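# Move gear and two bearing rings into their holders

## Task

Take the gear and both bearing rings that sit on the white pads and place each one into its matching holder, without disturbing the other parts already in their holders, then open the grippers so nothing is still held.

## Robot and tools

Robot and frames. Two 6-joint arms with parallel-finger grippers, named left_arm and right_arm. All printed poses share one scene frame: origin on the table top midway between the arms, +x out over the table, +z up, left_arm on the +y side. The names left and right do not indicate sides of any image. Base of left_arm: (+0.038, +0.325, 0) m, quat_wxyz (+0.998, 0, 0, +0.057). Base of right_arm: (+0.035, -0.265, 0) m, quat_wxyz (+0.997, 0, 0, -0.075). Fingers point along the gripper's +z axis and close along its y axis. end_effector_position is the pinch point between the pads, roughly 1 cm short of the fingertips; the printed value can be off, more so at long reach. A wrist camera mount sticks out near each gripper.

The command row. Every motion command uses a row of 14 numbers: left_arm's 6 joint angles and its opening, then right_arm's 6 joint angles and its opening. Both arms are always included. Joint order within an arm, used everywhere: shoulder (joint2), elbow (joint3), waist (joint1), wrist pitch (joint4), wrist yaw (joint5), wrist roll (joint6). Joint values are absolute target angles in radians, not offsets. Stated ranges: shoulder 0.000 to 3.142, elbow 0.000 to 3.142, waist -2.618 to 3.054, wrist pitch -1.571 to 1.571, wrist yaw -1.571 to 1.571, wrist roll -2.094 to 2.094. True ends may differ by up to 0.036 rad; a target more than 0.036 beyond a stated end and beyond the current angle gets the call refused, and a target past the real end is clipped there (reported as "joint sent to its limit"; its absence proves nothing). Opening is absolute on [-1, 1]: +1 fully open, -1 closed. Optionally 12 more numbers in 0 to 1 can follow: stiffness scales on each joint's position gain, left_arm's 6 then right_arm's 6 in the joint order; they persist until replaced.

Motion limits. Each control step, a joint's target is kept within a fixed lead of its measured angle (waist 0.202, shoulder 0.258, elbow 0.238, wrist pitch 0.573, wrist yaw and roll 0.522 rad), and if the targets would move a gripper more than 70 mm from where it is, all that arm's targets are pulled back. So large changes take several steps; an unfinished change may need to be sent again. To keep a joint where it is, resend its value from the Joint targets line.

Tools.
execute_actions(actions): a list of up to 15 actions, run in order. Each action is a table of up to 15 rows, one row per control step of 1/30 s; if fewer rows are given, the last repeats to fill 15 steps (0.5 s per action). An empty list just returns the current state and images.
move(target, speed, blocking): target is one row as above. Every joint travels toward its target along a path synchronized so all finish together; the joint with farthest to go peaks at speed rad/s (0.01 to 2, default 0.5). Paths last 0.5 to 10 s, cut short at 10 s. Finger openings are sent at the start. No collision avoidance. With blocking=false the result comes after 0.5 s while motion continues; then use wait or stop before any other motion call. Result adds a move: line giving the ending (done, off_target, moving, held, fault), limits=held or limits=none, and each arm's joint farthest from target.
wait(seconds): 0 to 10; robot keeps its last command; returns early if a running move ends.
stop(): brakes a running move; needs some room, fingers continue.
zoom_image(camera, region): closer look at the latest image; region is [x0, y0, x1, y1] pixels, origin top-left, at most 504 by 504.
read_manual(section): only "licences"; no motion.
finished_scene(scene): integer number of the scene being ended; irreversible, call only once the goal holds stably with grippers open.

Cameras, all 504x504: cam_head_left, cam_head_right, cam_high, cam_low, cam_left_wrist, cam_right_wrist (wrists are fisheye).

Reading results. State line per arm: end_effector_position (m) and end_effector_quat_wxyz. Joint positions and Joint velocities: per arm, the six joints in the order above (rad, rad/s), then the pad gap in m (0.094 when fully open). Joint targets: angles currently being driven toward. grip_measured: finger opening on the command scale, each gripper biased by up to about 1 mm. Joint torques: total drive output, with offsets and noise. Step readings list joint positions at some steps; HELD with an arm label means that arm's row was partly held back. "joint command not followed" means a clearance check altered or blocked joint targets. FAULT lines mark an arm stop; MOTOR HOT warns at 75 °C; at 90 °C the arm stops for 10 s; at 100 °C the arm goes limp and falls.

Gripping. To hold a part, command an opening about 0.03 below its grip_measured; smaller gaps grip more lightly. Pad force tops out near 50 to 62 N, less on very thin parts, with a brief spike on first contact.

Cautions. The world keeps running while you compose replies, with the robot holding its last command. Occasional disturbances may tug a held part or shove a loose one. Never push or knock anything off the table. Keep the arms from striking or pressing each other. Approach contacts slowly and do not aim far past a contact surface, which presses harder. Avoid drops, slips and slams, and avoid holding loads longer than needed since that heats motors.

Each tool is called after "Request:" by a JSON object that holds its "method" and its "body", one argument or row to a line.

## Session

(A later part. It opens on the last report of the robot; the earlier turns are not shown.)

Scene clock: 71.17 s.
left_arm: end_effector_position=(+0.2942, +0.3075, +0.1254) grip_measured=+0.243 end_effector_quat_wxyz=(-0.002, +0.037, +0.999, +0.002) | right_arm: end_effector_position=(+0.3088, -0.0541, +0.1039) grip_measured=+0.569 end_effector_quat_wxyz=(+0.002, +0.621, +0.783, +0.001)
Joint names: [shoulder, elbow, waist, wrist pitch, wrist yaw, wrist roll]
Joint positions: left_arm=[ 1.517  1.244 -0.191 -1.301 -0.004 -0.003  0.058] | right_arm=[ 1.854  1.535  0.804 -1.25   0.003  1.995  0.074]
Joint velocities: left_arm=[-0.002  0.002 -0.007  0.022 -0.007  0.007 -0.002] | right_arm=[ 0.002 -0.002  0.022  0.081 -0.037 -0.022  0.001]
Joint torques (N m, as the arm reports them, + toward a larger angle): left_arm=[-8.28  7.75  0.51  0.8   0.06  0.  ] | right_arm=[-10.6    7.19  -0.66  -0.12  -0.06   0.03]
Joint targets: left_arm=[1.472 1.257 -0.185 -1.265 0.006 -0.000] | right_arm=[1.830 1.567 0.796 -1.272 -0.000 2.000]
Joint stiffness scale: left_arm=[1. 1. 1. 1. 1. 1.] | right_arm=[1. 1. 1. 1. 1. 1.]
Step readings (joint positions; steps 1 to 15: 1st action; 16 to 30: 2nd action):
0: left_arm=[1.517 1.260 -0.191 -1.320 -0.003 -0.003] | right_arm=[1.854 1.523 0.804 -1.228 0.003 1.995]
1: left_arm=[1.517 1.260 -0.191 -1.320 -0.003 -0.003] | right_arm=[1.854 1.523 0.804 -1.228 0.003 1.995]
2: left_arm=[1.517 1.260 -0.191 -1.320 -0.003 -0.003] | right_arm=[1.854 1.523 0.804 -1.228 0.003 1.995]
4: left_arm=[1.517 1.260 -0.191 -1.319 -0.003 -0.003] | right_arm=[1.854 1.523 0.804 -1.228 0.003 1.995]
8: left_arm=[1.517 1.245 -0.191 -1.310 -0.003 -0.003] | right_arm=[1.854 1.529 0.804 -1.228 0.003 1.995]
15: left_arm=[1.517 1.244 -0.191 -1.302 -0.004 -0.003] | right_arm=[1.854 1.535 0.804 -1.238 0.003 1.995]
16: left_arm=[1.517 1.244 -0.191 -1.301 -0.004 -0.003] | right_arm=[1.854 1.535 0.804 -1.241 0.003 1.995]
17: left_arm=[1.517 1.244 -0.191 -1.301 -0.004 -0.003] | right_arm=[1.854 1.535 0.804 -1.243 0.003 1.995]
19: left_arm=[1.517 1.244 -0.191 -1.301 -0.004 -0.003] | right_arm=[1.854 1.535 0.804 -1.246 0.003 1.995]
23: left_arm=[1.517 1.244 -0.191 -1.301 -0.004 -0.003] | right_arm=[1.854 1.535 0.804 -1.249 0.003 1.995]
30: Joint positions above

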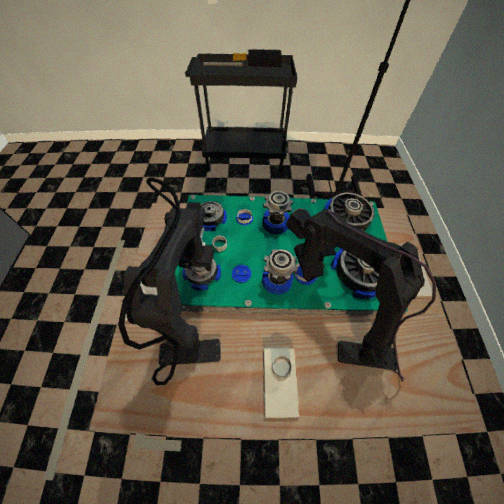

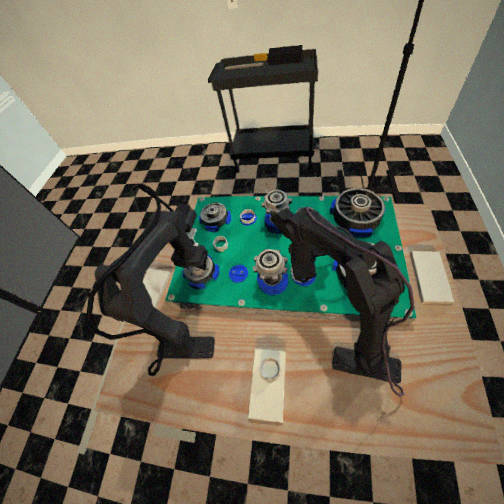

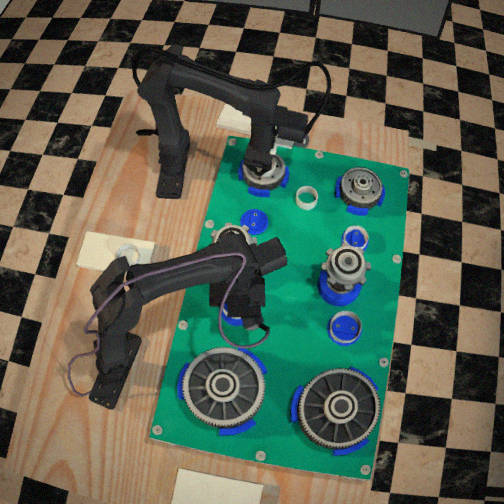

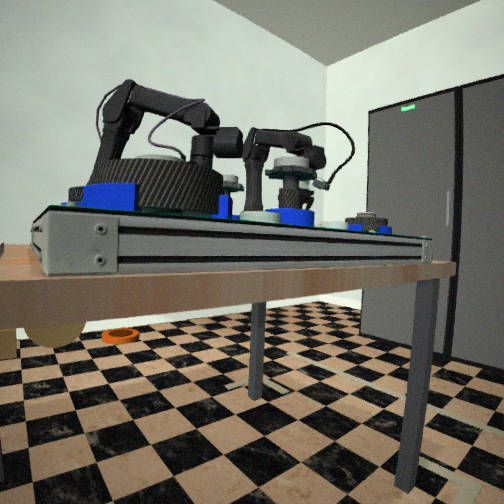

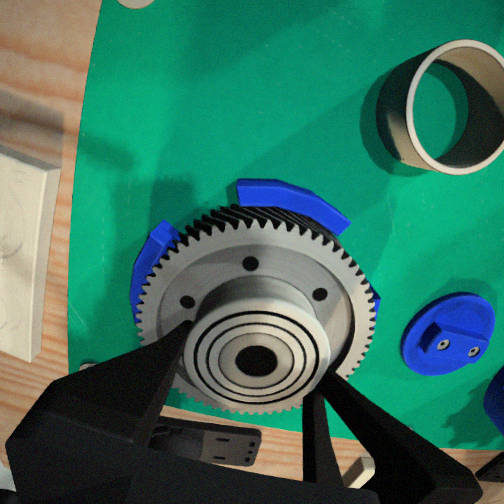

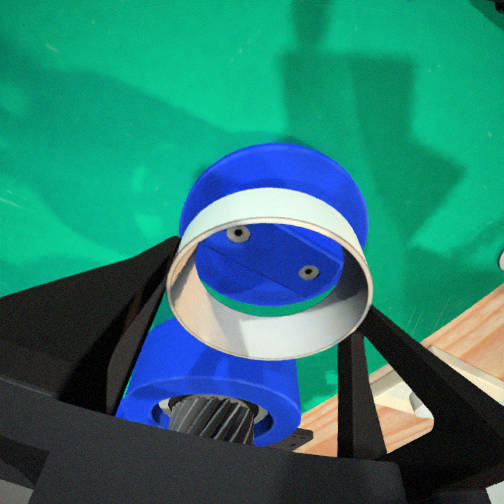

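Request:
{"method": "execute_actions", "body": {
  "actions": [
    [[1.476,1.254,-0.187,-1.27,0.003,0,0.15,1.83,1.567,0.796,-1.274,0,2.0,0.53],[1.48,1.251,-0.187,-1.275,0.003,0,0.15,1.833,1.567,0.796,-1.276,0,2.0,0.53],[1.484,1.248,-0.189,-1.28,0,0,0.15,1.836,1.567,0.796,-1.278,0,2.0,0.53],[1.488,1.245,-0.189,-1.285,0,0,0.15,1.839,1.567,0.796,-1.278,0,2.0,0.53],[1.492,1.242,-0.19,-1.29,0,0,0.15,1.842,1.567,0.796,-1.278,0,2.0,0.53],[1.496,1.24,-0.19,-1.29,0,0,0.15,1.844,1.567,0.796,-1.278,0,2.0,0.53],[1.5,1.24,-0.19,-1.29,0,0,0.15,1.845,1.567,0.796,-1.278,0,2.0,0.53]],
    [[1.5,1.24,-0.19,-1.29,0,0,0.15,1.847,1.567,0.796,-1.278,0,2.0,0.53],[1.5,1.24,-0.19,-1.29,0,0,0.15,1.849,1.567,0.796,-1.278,0,2.0,0.53],[1.5,1.24,-0.19,-1.29,0,0,0.15,1.851,1.567,0.796,-1.278,0,2.0,0.53],[1.5,1.24,-0.19,-1.29,0,0,0.15,1.853,1.567,0.796,-1.278,0,2.0,0.53],[1.5,1.24,-0.19,-1.29,0,0,0.15,1.855,1.567,0.796,-1.278,0,2.0,0.53],[1.5,1.24,-0.19,-1.29,0,0,0.15,1.857,1.567,0.796,-1.278,0,2.0,0.53]]
  ]
}}

Scene clock: 74.47 s.
left_arm: end_effector_position=(+0.2938, +0.3075, +0.1249) grip_measured=+0.243 end_effector_quat_wxyz=(-0.003, +0.037, +0.999, +0.002) | right_arm: end_effector_position=(+0.3076, -0.0550, +0.1039) grip_measured=+0.569 end_effector_quat_wxyz=(+0.001, +0.621, +0.783, -0.002)
Joint names: [shoulder, elbow, waist, wrist pitch, wrist yaw, wrist roll]
Joint positions: left_arm=[ 1.517  1.242 -0.191 -1.301 -0.004 -0.003  0.058] | right_arm=[ 1.854  1.535  0.804 -1.256  0.003  1.995  0.074]
Joint velocities: left_arm=[ 0.007 -0.002  0.007 -0.037 -0.007  0.007  0.   ] | right_arm=[ 0.002 -0.022 -0.007 -0.051 -0.037  0.037 -0.   ]
Joint torques (N m, as the arm reports them, + toward a larger angle): left_arm=[-6.21  6.37  0.11  0.48 -0.01  0.01] | right_arm=[-8.19  7.17 -0.66 -0.13 -0.06  0.04]
Joint targets: left_arm=[1.500 1.240 -0.190 -1.290 0.000 0.000] | right_arm=[1.857 1.567 0.796 -1.278 0.000 2.000]
Joint stiffness scale: left_arm=[1. 1. 1. 1. 1. 1.] | right_arm=[1. 1. 1. 1. 1. 1.]
Step readings (joint positions; steps 1 to 15: 1st action; 16 to 30: 2nd action):
0: left_arm=[1.517 1.244 -0.191 -1.301 -0.004 -0.003] | right_arm=[1.854 1.535 0.804 -1.250 0.003 1.995]
1: left_arm=[1.517 1.244 -0.191 -1.301 -0.004 -0.003] | right_arm=[1.854 1.535 0.804 -1.250 0.003 1.995]
2: left_arm=[1.517 1.244 -0.191 -1.301 -0.004 -0.003] | right_arm=[1.854 1.535 0.804 -1.251 0.003 1.995]
4: left_arm=[1.517 1.242 -0.191 -1.301 -0.004 -0.003] | right_arm=[1.854 1.535 0.804 -1.252 0.003 1.995]
8: left_arm=[1.517 1.242 -0.191 -1.301 -0.004 -0.003] | right_arm=[1.854 1.535 0.804 -1.255 0.003 1.995]
15: left_arm=[1.517 1.242 -0.191 -1.301 -0.004 -0.003] | right_arm=[1.854 1.535 0.804 -1.255 0.003 1.995]
16: left_arm=[1.517 1.242 -0.191 -1.301 -0.004 -0.003] | right_arm=[1.854 1.535 0.804 -1.256 0.003 1.995]
17: left_arm=[1.517 1.242 -0.191 -1.301 -0.004 -0.003] | right_arm=[1.854 1.535 0.804 -1.256 0.003 1.995]
19: left_arm=[1.517 1.242 -0.191 -1.301 -0.004 -0.003] | right_arm=[1.854 1.535 0.804 -1.256 0.003 1.995]
23: left_arm=[1.517 1.242 -0.191 -1.301 -0.004 -0.003] | right_arm=[1.854 1.535 0.804 -1.256 0.003 1.995]
30: Joint positions above

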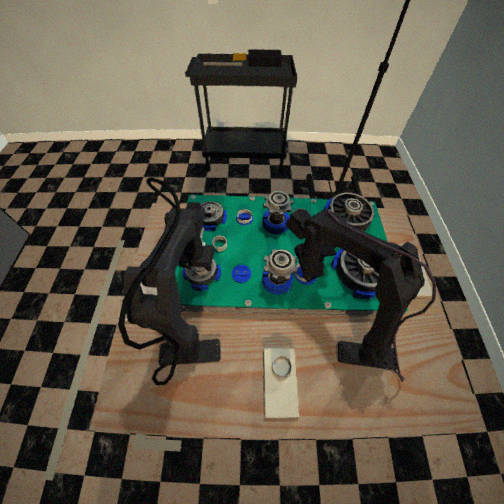

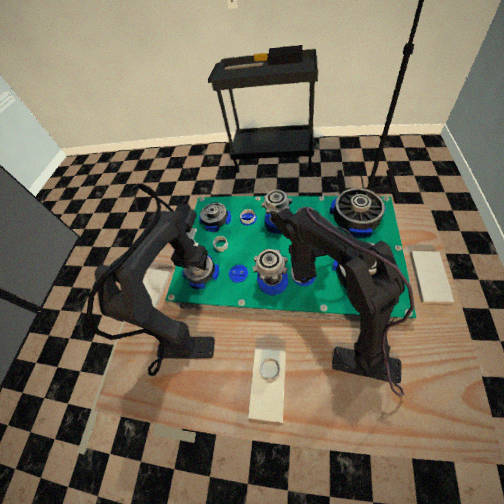

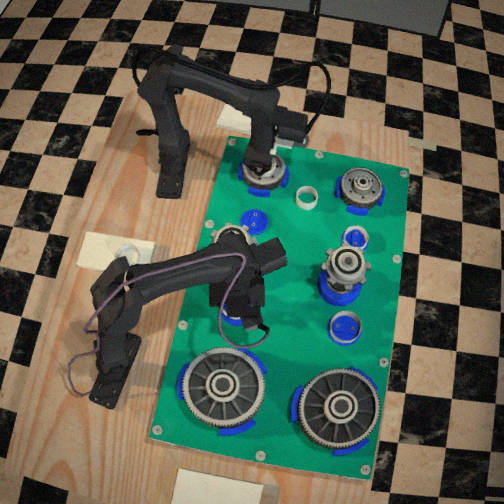

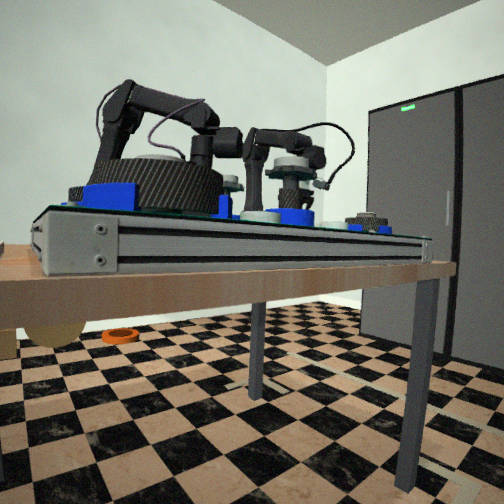

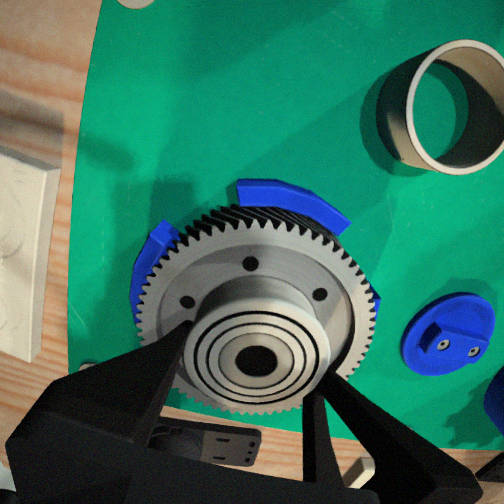

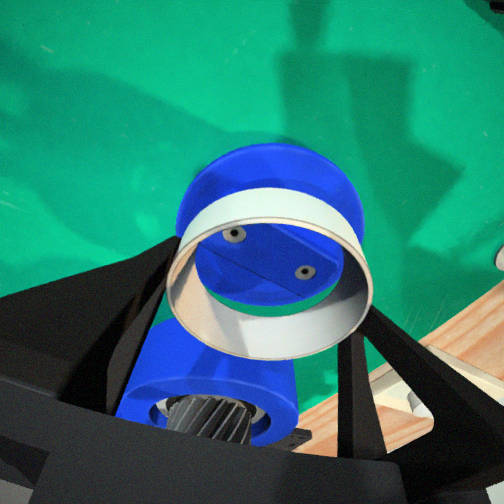

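Request:
{"method": "execute_actions", "body": {
  "actions": [
    [[1.5,1.24,-0.19,-1.29,0,0,0.24,1.859,1.567,0.796,-1.278,0,2.0,0.53],[1.5,1.24,-0.19,-1.29,0,0,0.27,1.861,1.567,0.796,-1.278,0,2.0,0.53],[1.5,1.24,-0.19,-1.29,0,0,0.3,1.863,1.567,0.796,-1.278,0,2.0,0.53],[1.5,1.24,-0.19,-1.29,0,0,0.35,1.865,1.567,0.796,-1.278,0,2.0,0.53],[1.5,1.24,-0.19,-1.29,0,0,0.4,1.867,1.567,0.796,-1.278,0,2.0,0.53],[1.5,1.24,-0.19,-1.29,0,0,0.45,1.869,1.567,0.796,-1.278,0,2.0,0.53],[1.5,1.24,-0.19,-1.29,0,0,0.5,1.871,1.567,0.796,-1.278,0,2.0,0.53],[1.5,1.24,-0.19,-1.29,0,0,0.55,1.873,1.567,0.796,-1.278,0,2.0,0.53],[1.5,1.24,-0.19,-1.29,0,0,0.6,1.875,1.567,0.796,-1.278,0,2.0,0.53],[1.5,1.24,-0.19,-1.29,0,0,0.6,1.877,1.567,0.796,-1.278,0,2.0,0.53],[1.5,1.24,-0.19,-1.29,0,0,0.6,1.879,1.567,0.796,-1.278,0,2.0,0.53]]
  ]
}}

Scene clock: 75.60 s.
left_arm: end_effector_position=(+0.2938, +0.3075, +0.1249) grip_measured=+0.598 end_effector_quat_wxyz=(-0.003, +0.037, +0.999, +0.002) | right_arm: end_effector_position=(+0.3098, -0.0539, +0.1014) grip_measured=+0.569 end_effector_quat_wxyz=(+0.001, +0.622, +0.783, -0.005)
Joint names: [shoulder, elbow, waist, wrist pitch, wrist yaw, wrist roll]
Joint positions: left_arm=[ 1.517  1.242 -0.191 -1.301 -0.004 -0.003  0.075] | right_arm=[ 1.869  1.545  0.803 -1.257  0.005  1.995  0.074]
Joint velocities: left_arm=[-0.017 -0.012 -0.012 -0.037  0.022 -0.007  0.   ] | right_arm=[ 0.002  0.012  0.012 -0.037 -0.051 -0.081 -0.   ]
Joint torques (N m, as the arm reports them, + toward a larger angle): left_arm=[-6.32  6.35  0.17  0.46  0.    0.02] | right_arm=[-7.73  6.5  -0.67 -0.12 -0.09  0.02]
Joint targets: left_arm=[1.500 1.240 -0.190 -1.290 -0.000 -0.000] | right_arm=[1.879 1.567 0.796 -1.278 0.000 2.000]
Joint stiffness scale: left_arm=[1. 1. 1. 1. 1. 1.] | right_arm=[1. 1. 1. 1. 1. 1.]
Step readings (joint positions):
0: left_arm=[1.517 1.242 -0.191 -1.301 -0.004 -0.003] | right_arm=[1.854 1.535 0.804 -1.256 0.003 1.995]
1: left_arm=[1.517 1.242 -0.191 -1.301 -0.004 -0.003] | right_arm=[1.854 1.535 0.804 -1.256 0.003 1.995]
2: left_arm=[1.517 1.242 -0.191 -1.301 -0.004 -0.003] | right_arm=[1.854 1.535 0.804 -1.256 0.003 1.995]
4: left_arm=[1.517 1.242 -0.191 -1.301 -0.004 -0.003] | right_arm=[1.858 1.535 0.804 -1.257 0.003 1.995]
8: left_arm=[1.517 1.242 -0.191 -1.301 -0.004 -0.003] | right_arm=[1.864 1.541 0.803 -1.257 0.003 1.995]
15: Joint positions above

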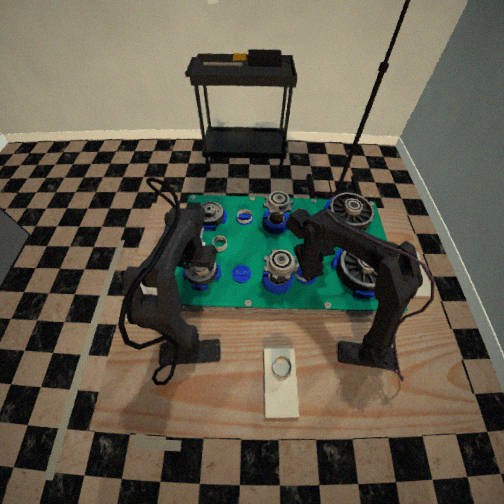

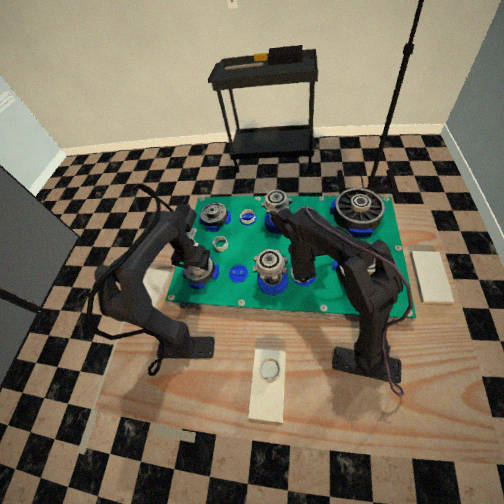

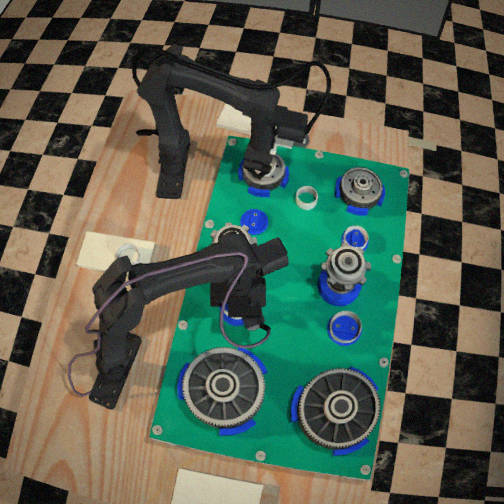

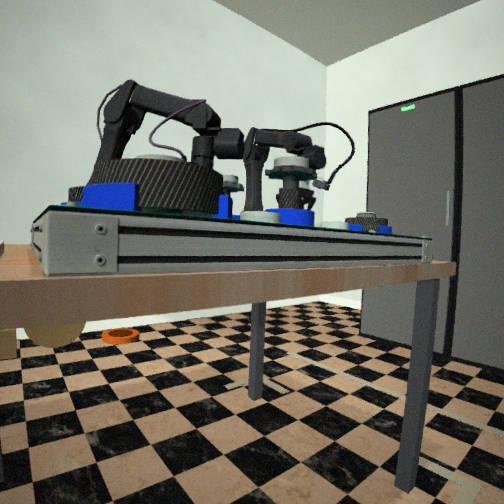

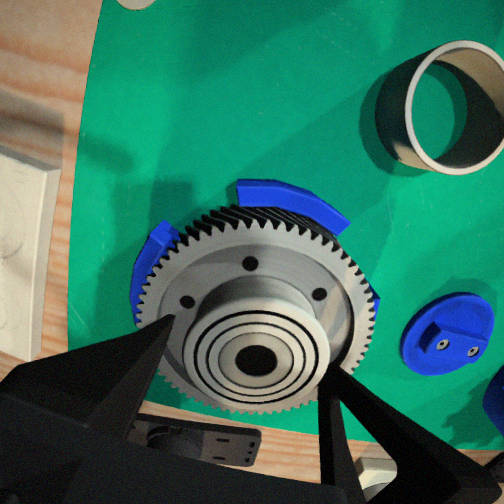

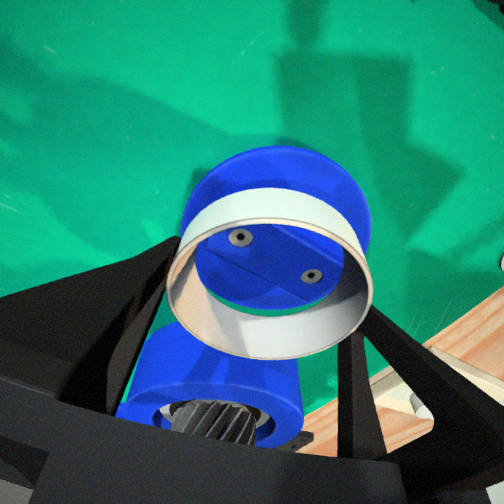

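Request:
{"method": "zoom_image", "body": {
  "camera": "cam_right_wrist",
  "region": [160, 140, 390, 370]
}}

Request:
{"method": "zoom_image", "body": {
  "camera": "cam_high",
  "region": [190, 270, 390, 370]
}}

Region (160, 140, 390, 370) of cam_right_wrist's 504x504 image, scaled by 2.191, with more detail than that image has.

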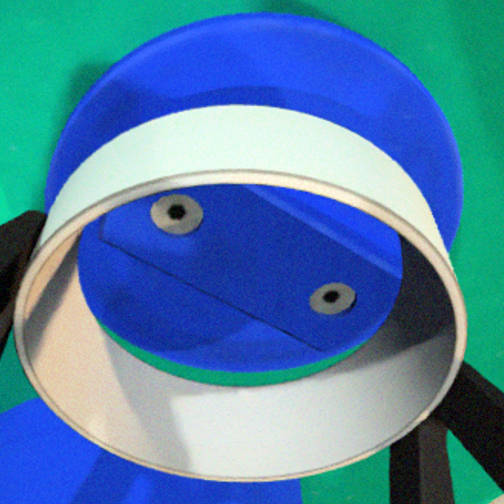

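Region (190, 270, 390, 370) of cam_high's 504x504 image, scaled by 2.520, with more detail than that image has.

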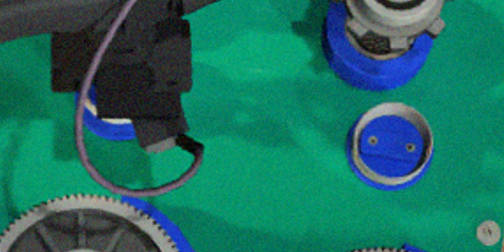

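Request:
{"method": "execute_actions", "body": {
  "actions": [
    [[1.5,1.26,-0.19,-1.31,0,0,0.6,1.87,1.567,0.796,-1.278,0,2.0,0.53],[1.5,1.28,-0.19,-1.325,0,0,0.6,1.86,1.565,0.796,-1.278,0,2.0,0.53],[1.5,1.295,-0.19,-1.34,0,0,0.6,1.85,1.563,0.796,-1.278,0,2.0,0.53],[1.5,1.31,-0.19,-1.355,0,0,0.6,1.845,1.561,0.796,-1.278,0,2.0,0.53],[1.5,1.325,-0.19,-1.37,0,0,0.6,1.84,1.559,0.796,-1.278,0,2.0,0.53],[1.5,1.34,-0.19,-1.385,0,0,0.6,1.836,1.557,0.796,-1.278,0,2.0,0.53],[1.5,1.355,-0.19,-1.40,0,0,0.6,1.833,1.555,0.795,-1.278,0,2.0,0.53],[1.5,1.37,-0.19,-1.415,0,0,0.6,1.83,1.553,0.794,-1.278,0,2.0,0.53],[1.5,1.385,-0.19,-1.43,0,0,0.6,1.83,1.551,0.793,-1.278,0,2.0,0.53],[1.5,1.40,-0.19,-1.445,0,0,0.6,1.83,1.549,0.792,-1.278,0,2.0,0.53],[1.5,1.42,-0.19,-1.465,0,0,0.6,1.83,1.547,0.791,-1.278,0,2.0,0.53],[1.5,1.44,-0.19,-1.485,0,0,0.6,1.83,1.545,0.790,-1.278,0,2.0,0.53],[1.5,1.46,-0.19,-1.505,0,0,0.6,1.83,1.543,0.790,-1.278,0,2.0,0.53],[1.5,1.48,-0.19,-1.525,0,0,0.6,1.83,1.541,0.790,-1.278,0,2.0,0.53],[1.5,1.50,-0.19,-1.545,0,0,0.6,1.83,1.539,0.790,-1.278,0,2.0,0.53]],
    [[1.49,1.5,-0.19,-1.55,0,0.05,0.6,1.83,1.537,0.790,-1.278,0,2.0,0.53],[1.48,1.49,-0.2,-1.55,0,0.12,0.6,1.83,1.535,0.790,-1.278,0,2.0,0.53],[1.47,1.48,-0.22,-1.55,0,0.2,0.6,1.83,1.533,0.790,-1.278,0,2.0,0.53],[1.46,1.47,-0.25,-1.55,0,0.28,0.7,1.83,1.533,0.790,-1.278,0,2.0,0.53],[1.45,1.46,-0.28,-1.55,0,0.36,0.7,1.83,1.533,0.790,-1.278,0,2.0,0.53],[1.44,1.45,-0.32,-1.55,0,0.44,0.7,1.83,1.533,0.790,-1.278,0,2.0,0.53],[1.43,1.44,-0.36,-1.55,0,0.52,0.7,1.83,1.533,0.790,-1.278,0,2.0,0.53],[1.42,1.43,-0.40,-1.55,0,0.6,0.8,1.83,1.533,0.790,-1.278,0,2.0,0.53],[1.41,1.42,-0.44,-1.55,0,0.68,0.8,1.83,1.533,0.790,-1.278,0,2.0,0.53],[1.40,1.41,-0.48,-1.55,0,0.76,0.8,1.83,1.533,0.790,-1.278,0,2.0,0.53],[1.39,1.40,-0.52,-1.55,0,0.84,0.8,1.83,1.533,0.790,-1.278,0,2.0,0.53],[1.38,1.39,-0.56,-1.55,0,0.92,0.8,1.83,1.533,0.790,-1.278,0,2.0,0.53],[1.37,1.38,-0.60,-1.55,0,1.0,0.8,1.83,1.533,0.790,-1.278,0,2.0,0.53],[1.36,1.37,-0.64,-1.55,0,1.08,0.8,1.83,1.533,0.790,-1.278,0,2.0,0.53],[1.35,1.36,-0.68,-1.55,0,1.16,0.8,1.83,1.533,0.790,-1.278,0,2.0,0.53]]
  ]
}}

Scene clock: 83.63 s.
left_arm: end_effector_position=(+0.2402, +0.2189, +0.1898) grip_measured=+0.798 end_effector_quat_wxyz=(+0.020, +0.612, +0.790, +0.005) | right_arm: end_effector_position=(+0.3099, -0.0574, +0.1007) grip_measured=+0.569 end_effector_quat_wxyz=(+0.001, +0.625, +0.781, -0.008)
Joint names: [shoulder, elbow, waist, wrist pitch, wrist yaw, wrist roll]
Joint positions: left_arm=[ 1.394  1.392 -0.607 -1.528 -0.004  0.826  0.084] | right_arm=[ 1.866  1.538  0.796 -1.257  0.006  1.995  0.074]
Joint velocities: left_arm=[-0.281 -0.339 -1.131  0.051 -0.051  2.205 -0.   ] | right_arm=[-0.007  0.007 -0.022 -0.007 -0.022  0.007 -0.001]
Joint torques (N m, as the arm reports them, + toward a larger angle): left_arm=[-5.94  5.27 -0.32  0.2   0.02  0.01] | right_arm=[-11.72   4.62  -0.53  -0.12  -0.09   0.05]
Joint targets: left_arm=[1.350 1.360 -0.680 -1.550 -0.000 1.160] | right_arm=[1.830 1.533 0.790 -1.278 0.000 2.000]
Joint stiffness scale: left_arm=[1. 1. 1. 1. 1. 1.] | right_arm=[1. 1. 1. 1. 1. 1.]
Step readings (joint positions; steps 1 to 15: 1st action; 16 to 30: 2nd action):
0: left_arm=[1.517 1.242 -0.191 -1.301 -0.004 -0.003] | right_arm=[1.869 1.545 0.803 -1.257 0.005 1.995]
1: left_arm=[1.517 1.242 -0.191 -1.301 -0.004 -0.003] | right_arm=[1.869 1.545 0.803 -1.257 0.005 1.995]
2: left_arm=[1.517 1.242 -0.191 -1.302 -0.004 -0.003] | right_arm=[1.869 1.545 0.803 -1.257 0.005 1.995]
4: left_arm=[1.517 1.250 -0.191 -1.315 -0.004 -0.003] | right_arm=[1.869 1.545 0.803 -1.257 0.005 1.995]
8: left_arm=[1.517 1.308 -0.191 -1.357 -0.004 -0.003] | right_arm=[1.867 1.545 0.803 -1.257 0.005 1.995]
15: left_arm=[1.517 1.431 -0.191 -1.458 -0.004 -0.003] | right_arm=[1.866 1.545 0.800 -1.257 0.004 1.995]
16: left_arm=[1.517 1.448 -0.191 -1.473 -0.004 0.003] | right_arm=[1.866 1.545 0.800 -1.257 0.004 1.995]
17: left_arm=[1.513 1.459 -0.191 -1.483 -0.004 0.021] | right_arm=[1.866 1.544 0.799 -1.257 0.004 1.995]
19: left_arm=[1.500 1.460 -0.202 -1.499 -0.005 0.090] | right_arm=[1.866 1.540 0.798 -1.257 0.005 1.995]
23: left_arm=[1.467 1.458 -0.318 -1.520 -0.008 0.315] | right_arm=[1.866 1.538 0.796 -1.257 0.006 1.995]
30: Joint positions above

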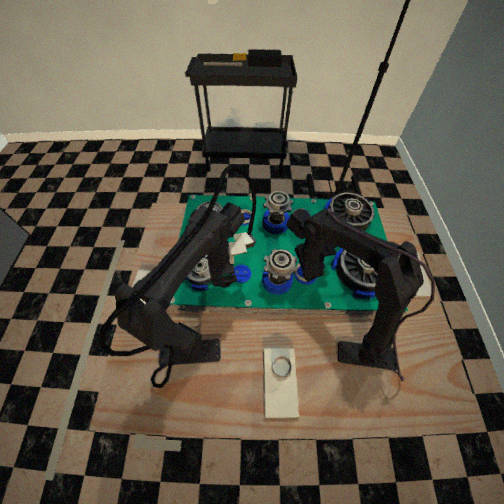

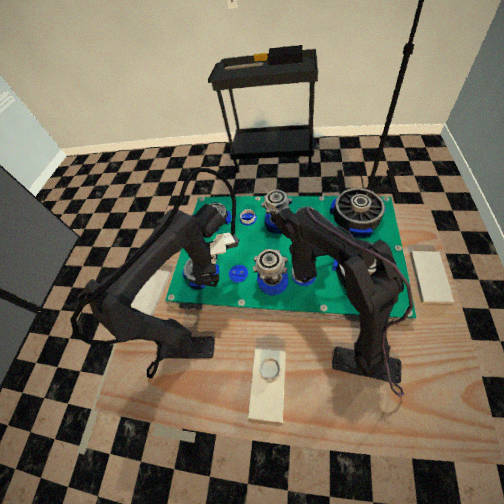

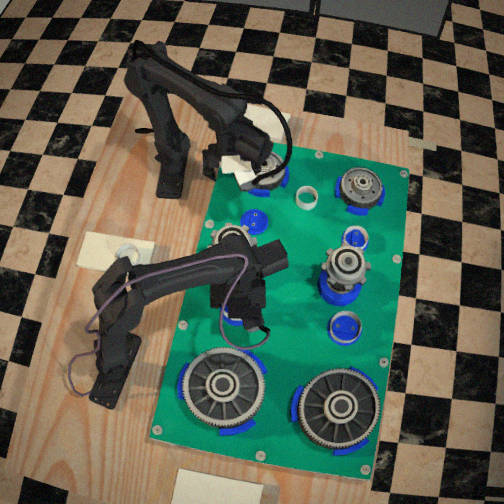

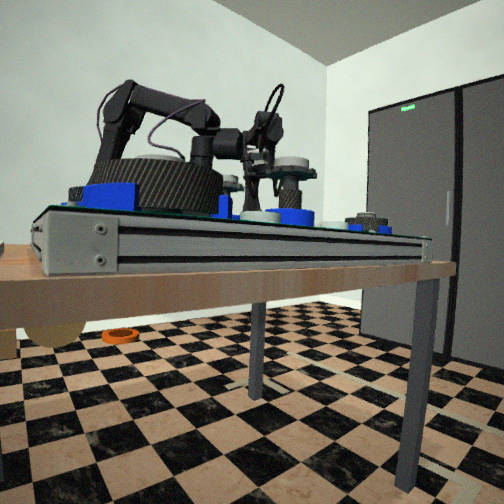

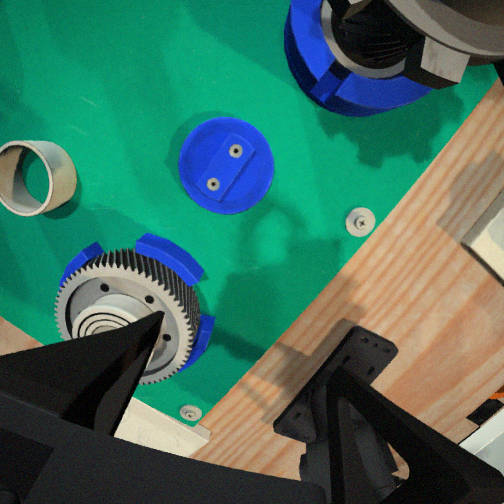

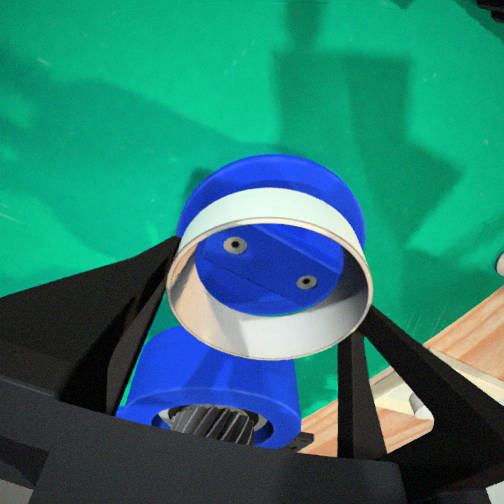

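Request:
{"method": "zoom_image", "body": {
  "camera": "cam_right_wrist",
  "region": [160, 140, 390, 370]
}}

Region (160, 140, 390, 370) of cam_right_wrist's 504x504 image, scaled by 2.191, with more detail than that image has.

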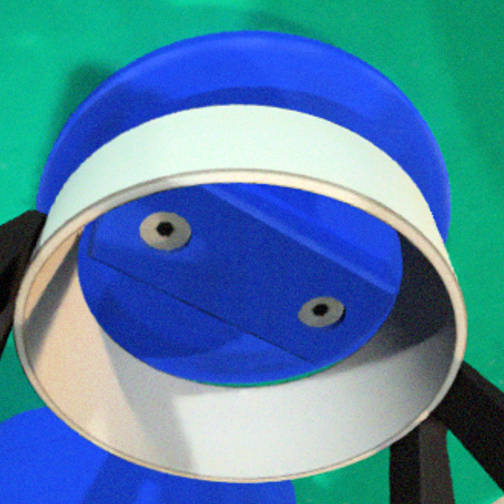

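Request:
{"method": "execute_actions", "body": {
  "actions": [
    [[1.35,1.36,-0.72,-1.55,0,1.2,0.8,1.83,1.531,0.790,-1.278,0,2.0,0.53],[1.35,1.36,-0.77,-1.55,0,1.25,0.8,1.83,1.529,0.790,-1.278,0,2.0,0.53],[1.35,1.36,-0.82,-1.55,0,1.3,0.8,1.83,1.527,0.790,-1.278,0,2.0,0.53],[1.35,1.36,-0.87,-1.55,0,1.35,0.8,1.83,1.525,0.790,-1.278,0,2.0,0.53],[1.35,1.36,-0.92,-1.55,0,1.4,0.8,1.83,1.523,0.790,-1.278,0,2.0,0.53],[1.35,1.36,-0.97,-1.55,0,1.4,0.8,1.83,1.521,0.790,-1.278,0,2.0,0.53],[1.35,1.36,-1.02,-1.55,0,1.4,0.8,1.83,1.519,0.790,-1.278,0,2.0,0.53],[1.35,1.36,-1.07,-1.55,0,1.4,0.8,1.83,1.517,0.790,-1.278,0,2.0,0.53],[1.36,1.36,-1.12,-1.54,0,1.4,0.8,1.83,1.515,0.790,-1.278,0,2.0,0.53],[1.37,1.36,-1.17,-1.53,0,1.4,0.8,1.83,1.515,0.790,-1.278,0,2.0,0.53],[1.39,1.36,-1.22,-1.51,0,1.4,0.8,1.83,1.515,0.790,-1.278,0,2.0,0.53],[1.41,1.36,-1.27,-1.49,0,1.4,0.8,1.83,1.515,0.790,-1.278,0,2.0,0.53],[1.43,1.365,-1.32,-1.47,0,1.4,0.8,1.83,1.515,0.790,-1.278,0,2.0,0.53],[1.45,1.37,-1.37,-1.455,0,1.4,0.8,1.83,1.515,0.790,-1.278,0,2.0,0.53],[1.47,1.375,-1.42,-1.44,0,1.4,0.8,1.83,1.515,0.790,-1.278,0,2.0,0.53]],
    [[1.49,1.38,-1.46,-1.425,0,1.4,0.8,1.83,1.515,0.790,-1.278,0,2.0,0.53],[1.51,1.385,-1.50,-1.41,0,1.4,0.8,1.83,1.515,0.790,-1.278,0,2.0,0.53],[1.53,1.39,-1.54,-1.395,0,1.4,0.8,1.83,1.515,0.790,-1.278,0,2.0,0.53],[1.55,1.395,-1.58,-1.38,0,1.4,0.8,1.83,1.515,0.790,-1.278,0,2.0,0.53],[1.57,1.40,-1.62,-1.365,0,1.4,0.8,1.83,1.515,0.790,-1.278,0,2.0,0.53],[1.59,1.405,-1.65,-1.35,0,1.4,0.8,1.83,1.515,0.790,-1.278,0,2.0,0.53],[1.61,1.41,-1.68,-1.335,0,1.4,0.8,1.83,1.515,0.790,-1.278,0,2.0,0.53],[1.63,1.415,-1.70,-1.32,0,1.4,0.8,1.83,1.515,0.790,-1.278,0,2.0,0.53],[1.65,1.42,-1.72,-1.305,0,1.4,0.8,1.83,1.515,0.790,-1.278,0,2.0,0.53],[1.67,1.425,-1.74,-1.29,0,1.4,0.8,1.83,1.515,0.790,-1.278,0,2.0,0.53],[1.68,1.43,-1.75,-1.28,0,1.4,0.8,1.83,1.515,0.790,-1.278,0,2.0,0.53],[1.69,1.435,-1.76,-1.275,0,1.4,0.9,1.83,1.515,0.790,-1.278,0,2.0,0.53],[1.70,1.44,-1.76,-1.27,0,1.4,0.9,1.83,1.515,0.790,-1.278,0,2.0,0.53]],
    [[1.70,1.44,-1.76,-1.27,0,1.4,0.9,1.83,1.515,0.790,-1.278,0,2.0,0.53]]
  ]
}}

Scene clock: 86.63 s.
left_arm: end_effector_position=(+0.0181, +0.0220, +0.1177) grip_measured=+0.898 end_effector_quat_wxyz=(-0.004, +0.999, +0.053, +0.003) | right_arm: end_effector_position=(+0.3090, -0.0605, +0.0968) grip_measured=+0.569 end_effector_quat_wxyz=(+0.002, +0.626, +0.780, -0.012)
Joint names: [shoulder, elbow, waist, wrist pitch, wrist yaw, wrist roll]
Joint positions: left_arm=[ 1.702  1.406 -1.758 -1.283 -0.006  1.392  0.089] | right_arm=[ 1.866  1.522  0.793 -1.25   0.011  1.995  0.074]
Joint velocities: left_arm=[-0.002  0.007  0.017 -0.022 -0.007 -0.022 -0.   ] | right_arm=[-0.012 -0.002 -0.037  0.007 -0.007 -0.066 -0.001]
Joint torques (N m, as the arm reports them, + toward a larger angle): left_arm=[-6.58  9.57 -0.14  0.47  0.02  0.06] | right_arm=[-11.74   4.5   -0.2   -0.21  -0.14   0.04]
Joint targets: left_arm=[1.700 1.440 -1.760 -1.270 0.000 1.400] | right_arm=[1.830 1.515 0.790 -1.278 -0.000 2.000]
Joint stiffness scale: left_arm=[1. 1. 1. 1. 1. 1.] | right_arm=[1. 1. 1. 1. 1. 1.]
Step readings (joint positions; steps 1 to 15: 1st action; 16 to 30: 2nd action; 31 to 45: 3rd action):
0: left_arm=[1.373 1.375 -0.679 -1.540 0.001 1.153] | right_arm=[1.866 1.538 0.796 -1.257 0.006 1.995]
1: left_arm=[1.373 1.375 -0.683 -1.540 -0.001 1.158] | right_arm=[1.866 1.538 0.796 -1.257 0.006 1.995]
2: left_arm=[1.373 1.375 -0.698 -1.540 -0.005 1.171] | right_arm=[1.866 1.538 0.796 -1.257 0.006 1.995]
4: left_arm=[1.373 1.375 -0.771 -1.540 -0.011 1.219] | right_arm=[1.866 1.538 0.796 -1.257 0.006 1.995]
8: left_arm=[1.373 1.375 -0.978 -1.540 -0.009 1.320] | right_arm=[1.866 1.531 0.794 -1.257 0.009 1.995]
15: left_arm=[1.417 1.375 -1.327 -1.505 -0.008 1.378] | right_arm=[1.866 1.522 0.793 -1.250 0.011 1.995]
16: left_arm=[1.437 1.375 -1.375 -1.492 -0.008 1.381] | right_arm=[1.866 1.522 0.793 -1.250 0.011 1.995]
17: left_arm=[1.461 1.375 -1.421 -1.478 -0.008 1.383] | right_arm=[1.866 1.522 0.793 -1.250 0.011 1.995]
19: left_arm=[1.509 1.375 -1.504 -1.447 -0.008 1.386] | right_arm=[1.866 1.522 0.793 -1.250 0.011 1.995]
23: left_arm=[1.594 1.375 -1.650 -1.387 -0.007 1.390] | right_arm=[1.866 1.522 0.793 -1.250 0.011 1.995]
30: left_arm=[1.699 1.400 -1.758 -1.303 -0.006 1.392] | right_arm=[1.866 1.522 0.793 -1.250 0.011 1.995]
31: left_arm=[1.702 1.401 -1.758 -1.296 -0.006 1.392] | right_arm=[1.866 1.522 0.793 -1.250 0.011 1.995]
32: left_arm=[1.702 1.401 -1.758 -1.292 -0.006 1.392] | right_arm=[1.866 1.522 0.793 -1.250 0.011 1.995]
34: left_arm=[1.702 1.404 -1.758 -1.289 -0.006 1.392] | right_arm=[1.866 1.522 0.793 -1.250 0.011 1.995]
38: left_arm=[1.702 1.406 -1.758 -1.284 -0.006 1.392] | right_arm=[1.866 1.522 0.793 -1.250 0.011 1.995]
45: Joint positions above

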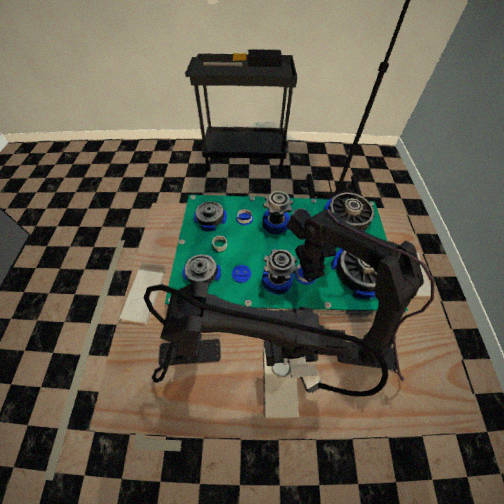

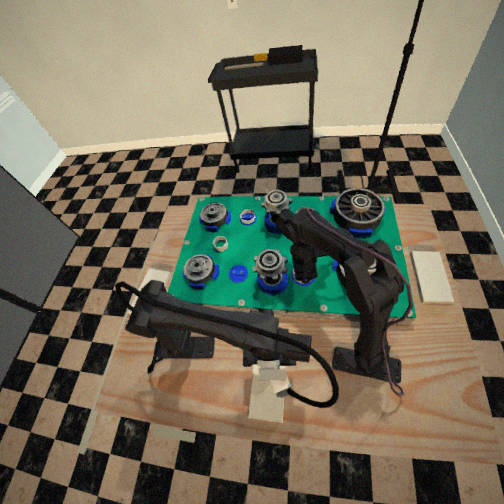

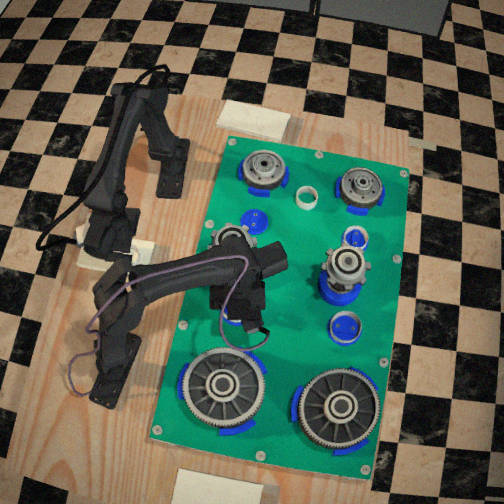

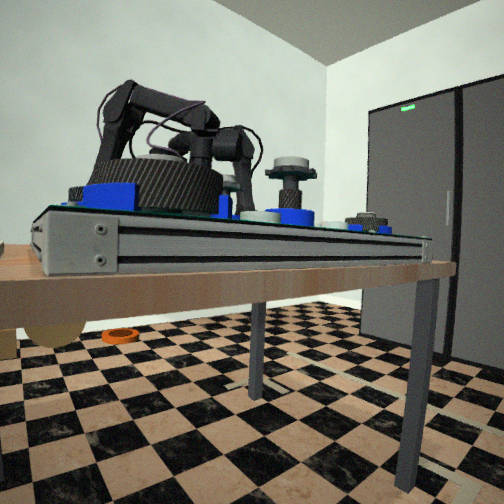

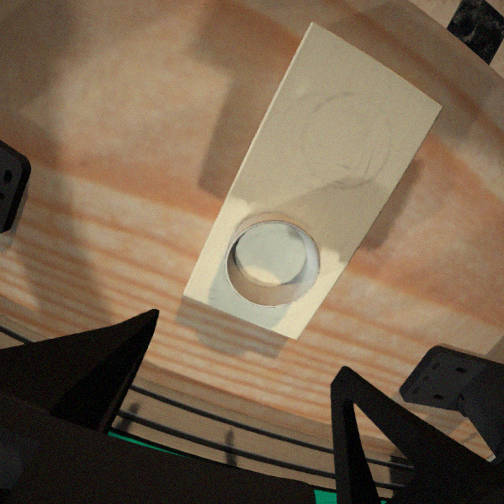

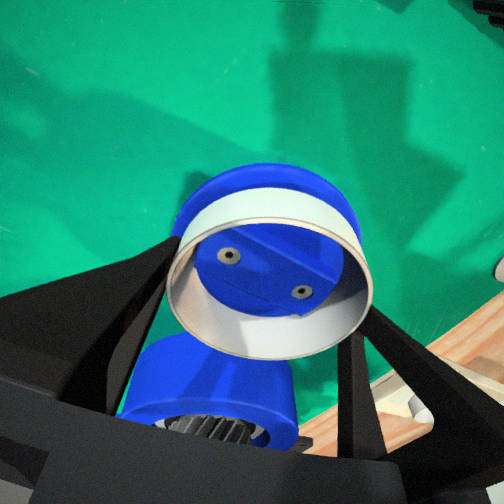

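Request:
{"method": "execute_actions", "body": {
  "actions": [
    [[1.70,1.41,-1.765,-1.26,0,1.4,0.9,1.83,1.513,0.792,-1.26,0,2.0,0.53],[1.70,1.395,-1.77,-1.245,0,1.4,0.9,1.832,1.511,0.793,-1.25,0,2.0,0.53],[1.70,1.38,-1.775,-1.23,0,1.4,0.9,1.834,1.509,0.794,-1.244,0,2.0,0.53],[1.701,1.365,-1.78,-1.215,0,1.4,0.9,1.836,1.507,0.794,-1.24,0.002,2.0,0.53],[1.702,1.35,-1.785,-1.20,0,1.4,0.9,1.838,1.505,0.794,-1.236,0.004,2.0,0.53],[1.703,1.335,-1.79,-1.185,0,1.4,0.9,1.84,1.503,0.794,-1.232,0.005,2.0,0.53],[1.704,1.32,-1.795,-1.17,0,1.4,0.9,1.84,1.501,0.794,-1.229,0.005,2.0,0.53],[1.705,1.305,-1.80,-1.155,0,1.4,0.9,1.84,1.499,0.794,-1.226,0.005,2.0,0.53],[1.706,1.29,-1.803,-1.14,0,1.4,0.9,1.84,1.497,0.794,-1.223,0.005,2.0,0.53],[1.707,1.275,-1.806,-1.125,0,1.4,0.9,1.84,1.495,0.794,-1.22,0.005,2.0,0.53],[1.707,1.26,-1.806,-1.11,0,1.4,0.9,1.84,1.493,0.794,-1.217,0.005,2.0,0.53],[1.707,1.245,-1.806,-1.095,0,1.4,0.9,1.84,1.491,0.794,-1.214,0.005,2.0,0.53],[1.707,1.23,-1.806,-1.082,0,1.4,0.9,1.84,1.489,0.794,-1.211,0.005,2.0,0.53],[1.707,1.22,-1.806,-1.075,0,1.4,0.9,1.84,1.487,0.794,-1.208,0.005,2.0,0.53],[1.707,1.212,-1.806,-1.07,0,1.4,0.9,1.84,1.485,0.794,-1.205,0.005,2.0,0.53]],
    [[1.707,1.212,-1.806,-1.07,0,1.4,0.9,1.84,1.485,0.794,-1.205,0.005,2.0,0.53]]
  ]
}}

Scene clock: 89.27 s.
left_arm: end_effector_position=(+0.0059, +0.0259, +0.0723) grip_measured=+0.898 end_effector_quat_wxyz=(+0.004, +0.999, +0.032, +0.002) | right_arm: end_effector_position=(+0.3100, -0.0589, +0.0937) grip_measured=+0.569 end_effector_quat_wxyz=(+0.003, +0.626, +0.780, -0.004)
Joint names: [shoulder, elbow, waist, wrist pitch, wrist yaw, wrist roll]
Joint positions: left_arm=[ 1.702  1.223 -1.8   -1.084 -0.006  1.393  0.089] | right_arm=[ 1.859  1.5    0.793 -1.22   0.007  1.995  0.074]
Joint velocities: left_arm=[-0.027 -0.002  0.002  0.007  0.007  0.051  0.001] | right_arm=[ 0.012 -0.007  0.002  0.007 -0.007 -0.037 -0.   ]
Joint torques (N m, as the arm reports them, + toward a larger angle): left_arm=[-6.    5.4  -0.52  0.52  0.02  0.06] | right_arm=[-10.13   3.96   0.14   0.24  -0.04   0.05]
Joint targets: left_arm=[1.707 1.212 -1.806 -1.070 0.000 1.400] | right_arm=[1.840 1.485 0.794 -1.205 0.005 2.000]
Joint stiffness scale: left_arm=[1. 1. 1. 1. 1. 1.] | right_arm=[1. 1. 1. 1. 1. 1.]
Step readings (joint positions; steps 1 to 15: 1st action; 16 to 30: 2nd action):
0: left_arm=[1.702 1.406 -1.758 -1.283 -0.006 1.392] | right_arm=[1.866 1.522 0.793 -1.250 0.011 1.995]
1: left_arm=[1.702 1.406 -1.758 -1.282 -0.006 1.392] | right_arm=[1.866 1.522 0.793 -1.249 0.011 1.995]
2: left_arm=[1.702 1.406 -1.758 -1.279 -0.006 1.392] | right_arm=[1.866 1.522 0.793 -1.249 0.010 1.995]
4: left_arm=[1.702 1.401 -1.761 -1.264 -0.006 1.392] | right_arm=[1.866 1.518 0.793 -1.244 0.010 1.995]
8: left_arm=[1.702 1.349 -1.781 -1.215 -0.006 1.392] | right_arm=[1.866 1.513 0.793 -1.237 0.010 1.995]
15: left_arm=[1.702 1.242 -1.800 -1.129 -0.006 1.393] | right_arm=[1.860 1.503 0.793 -1.226 0.009 1.995]
16: left_arm=[1.702 1.233 -1.800 -1.121 -0.006 1.393] | right_arm=[1.859 1.502 0.793 -1.225 0.009 1.995]
17: left_arm=[1.702 1.227 -1.800 -1.115 -0.006 1.393] | right_arm=[1.859 1.501 0.793 -1.223 0.009 1.995]
19: left_arm=[1.702 1.223 -1.800 -1.107 -0.006 1.393] | right_arm=[1.859 1.500 0.793 -1.222 0.008 1.995]
23: left_arm=[1.702 1.223 -1.800 -1.092 -0.006 1.393] | right_arm=[1.859 1.500 0.793 -1.220 0.007 1.995]
30: Joint positions above

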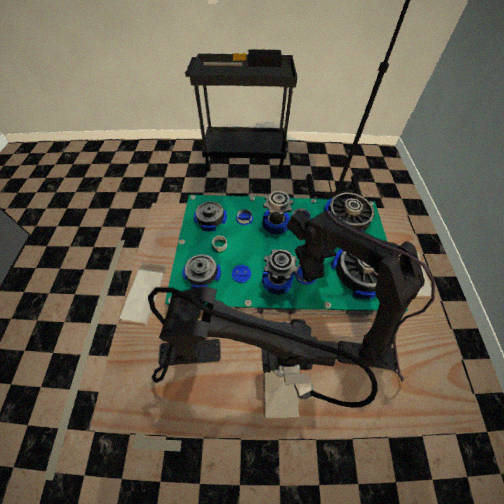

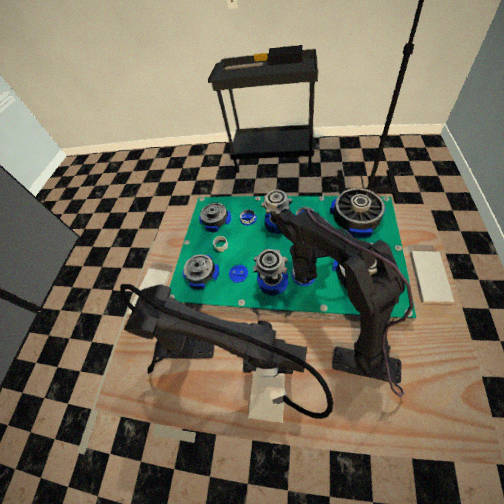

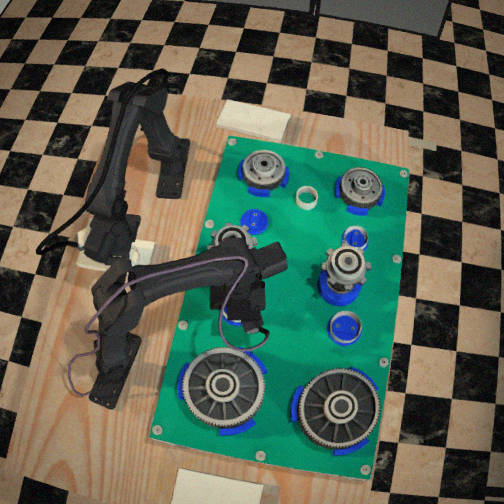

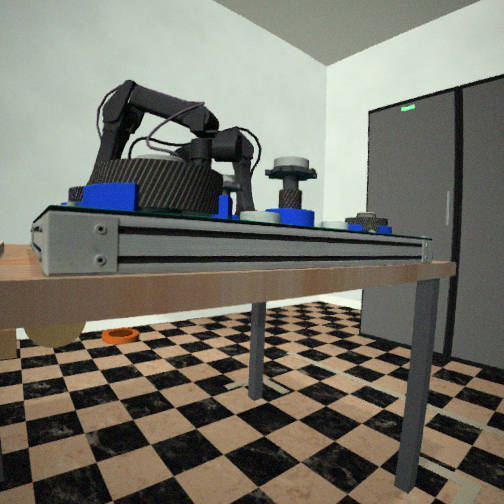

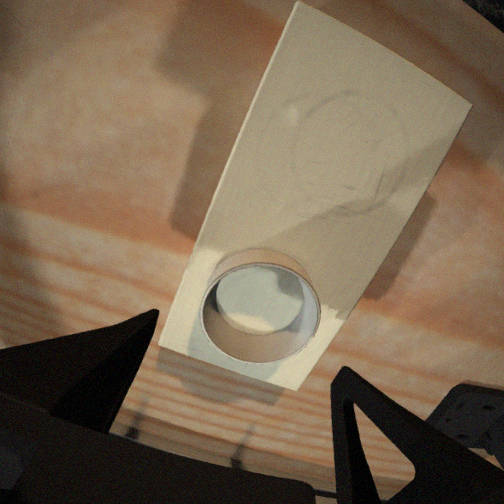

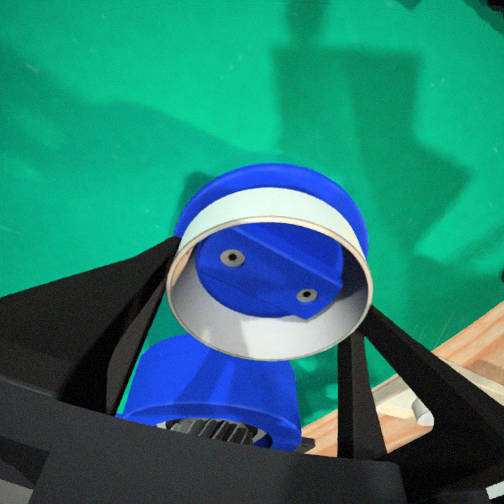

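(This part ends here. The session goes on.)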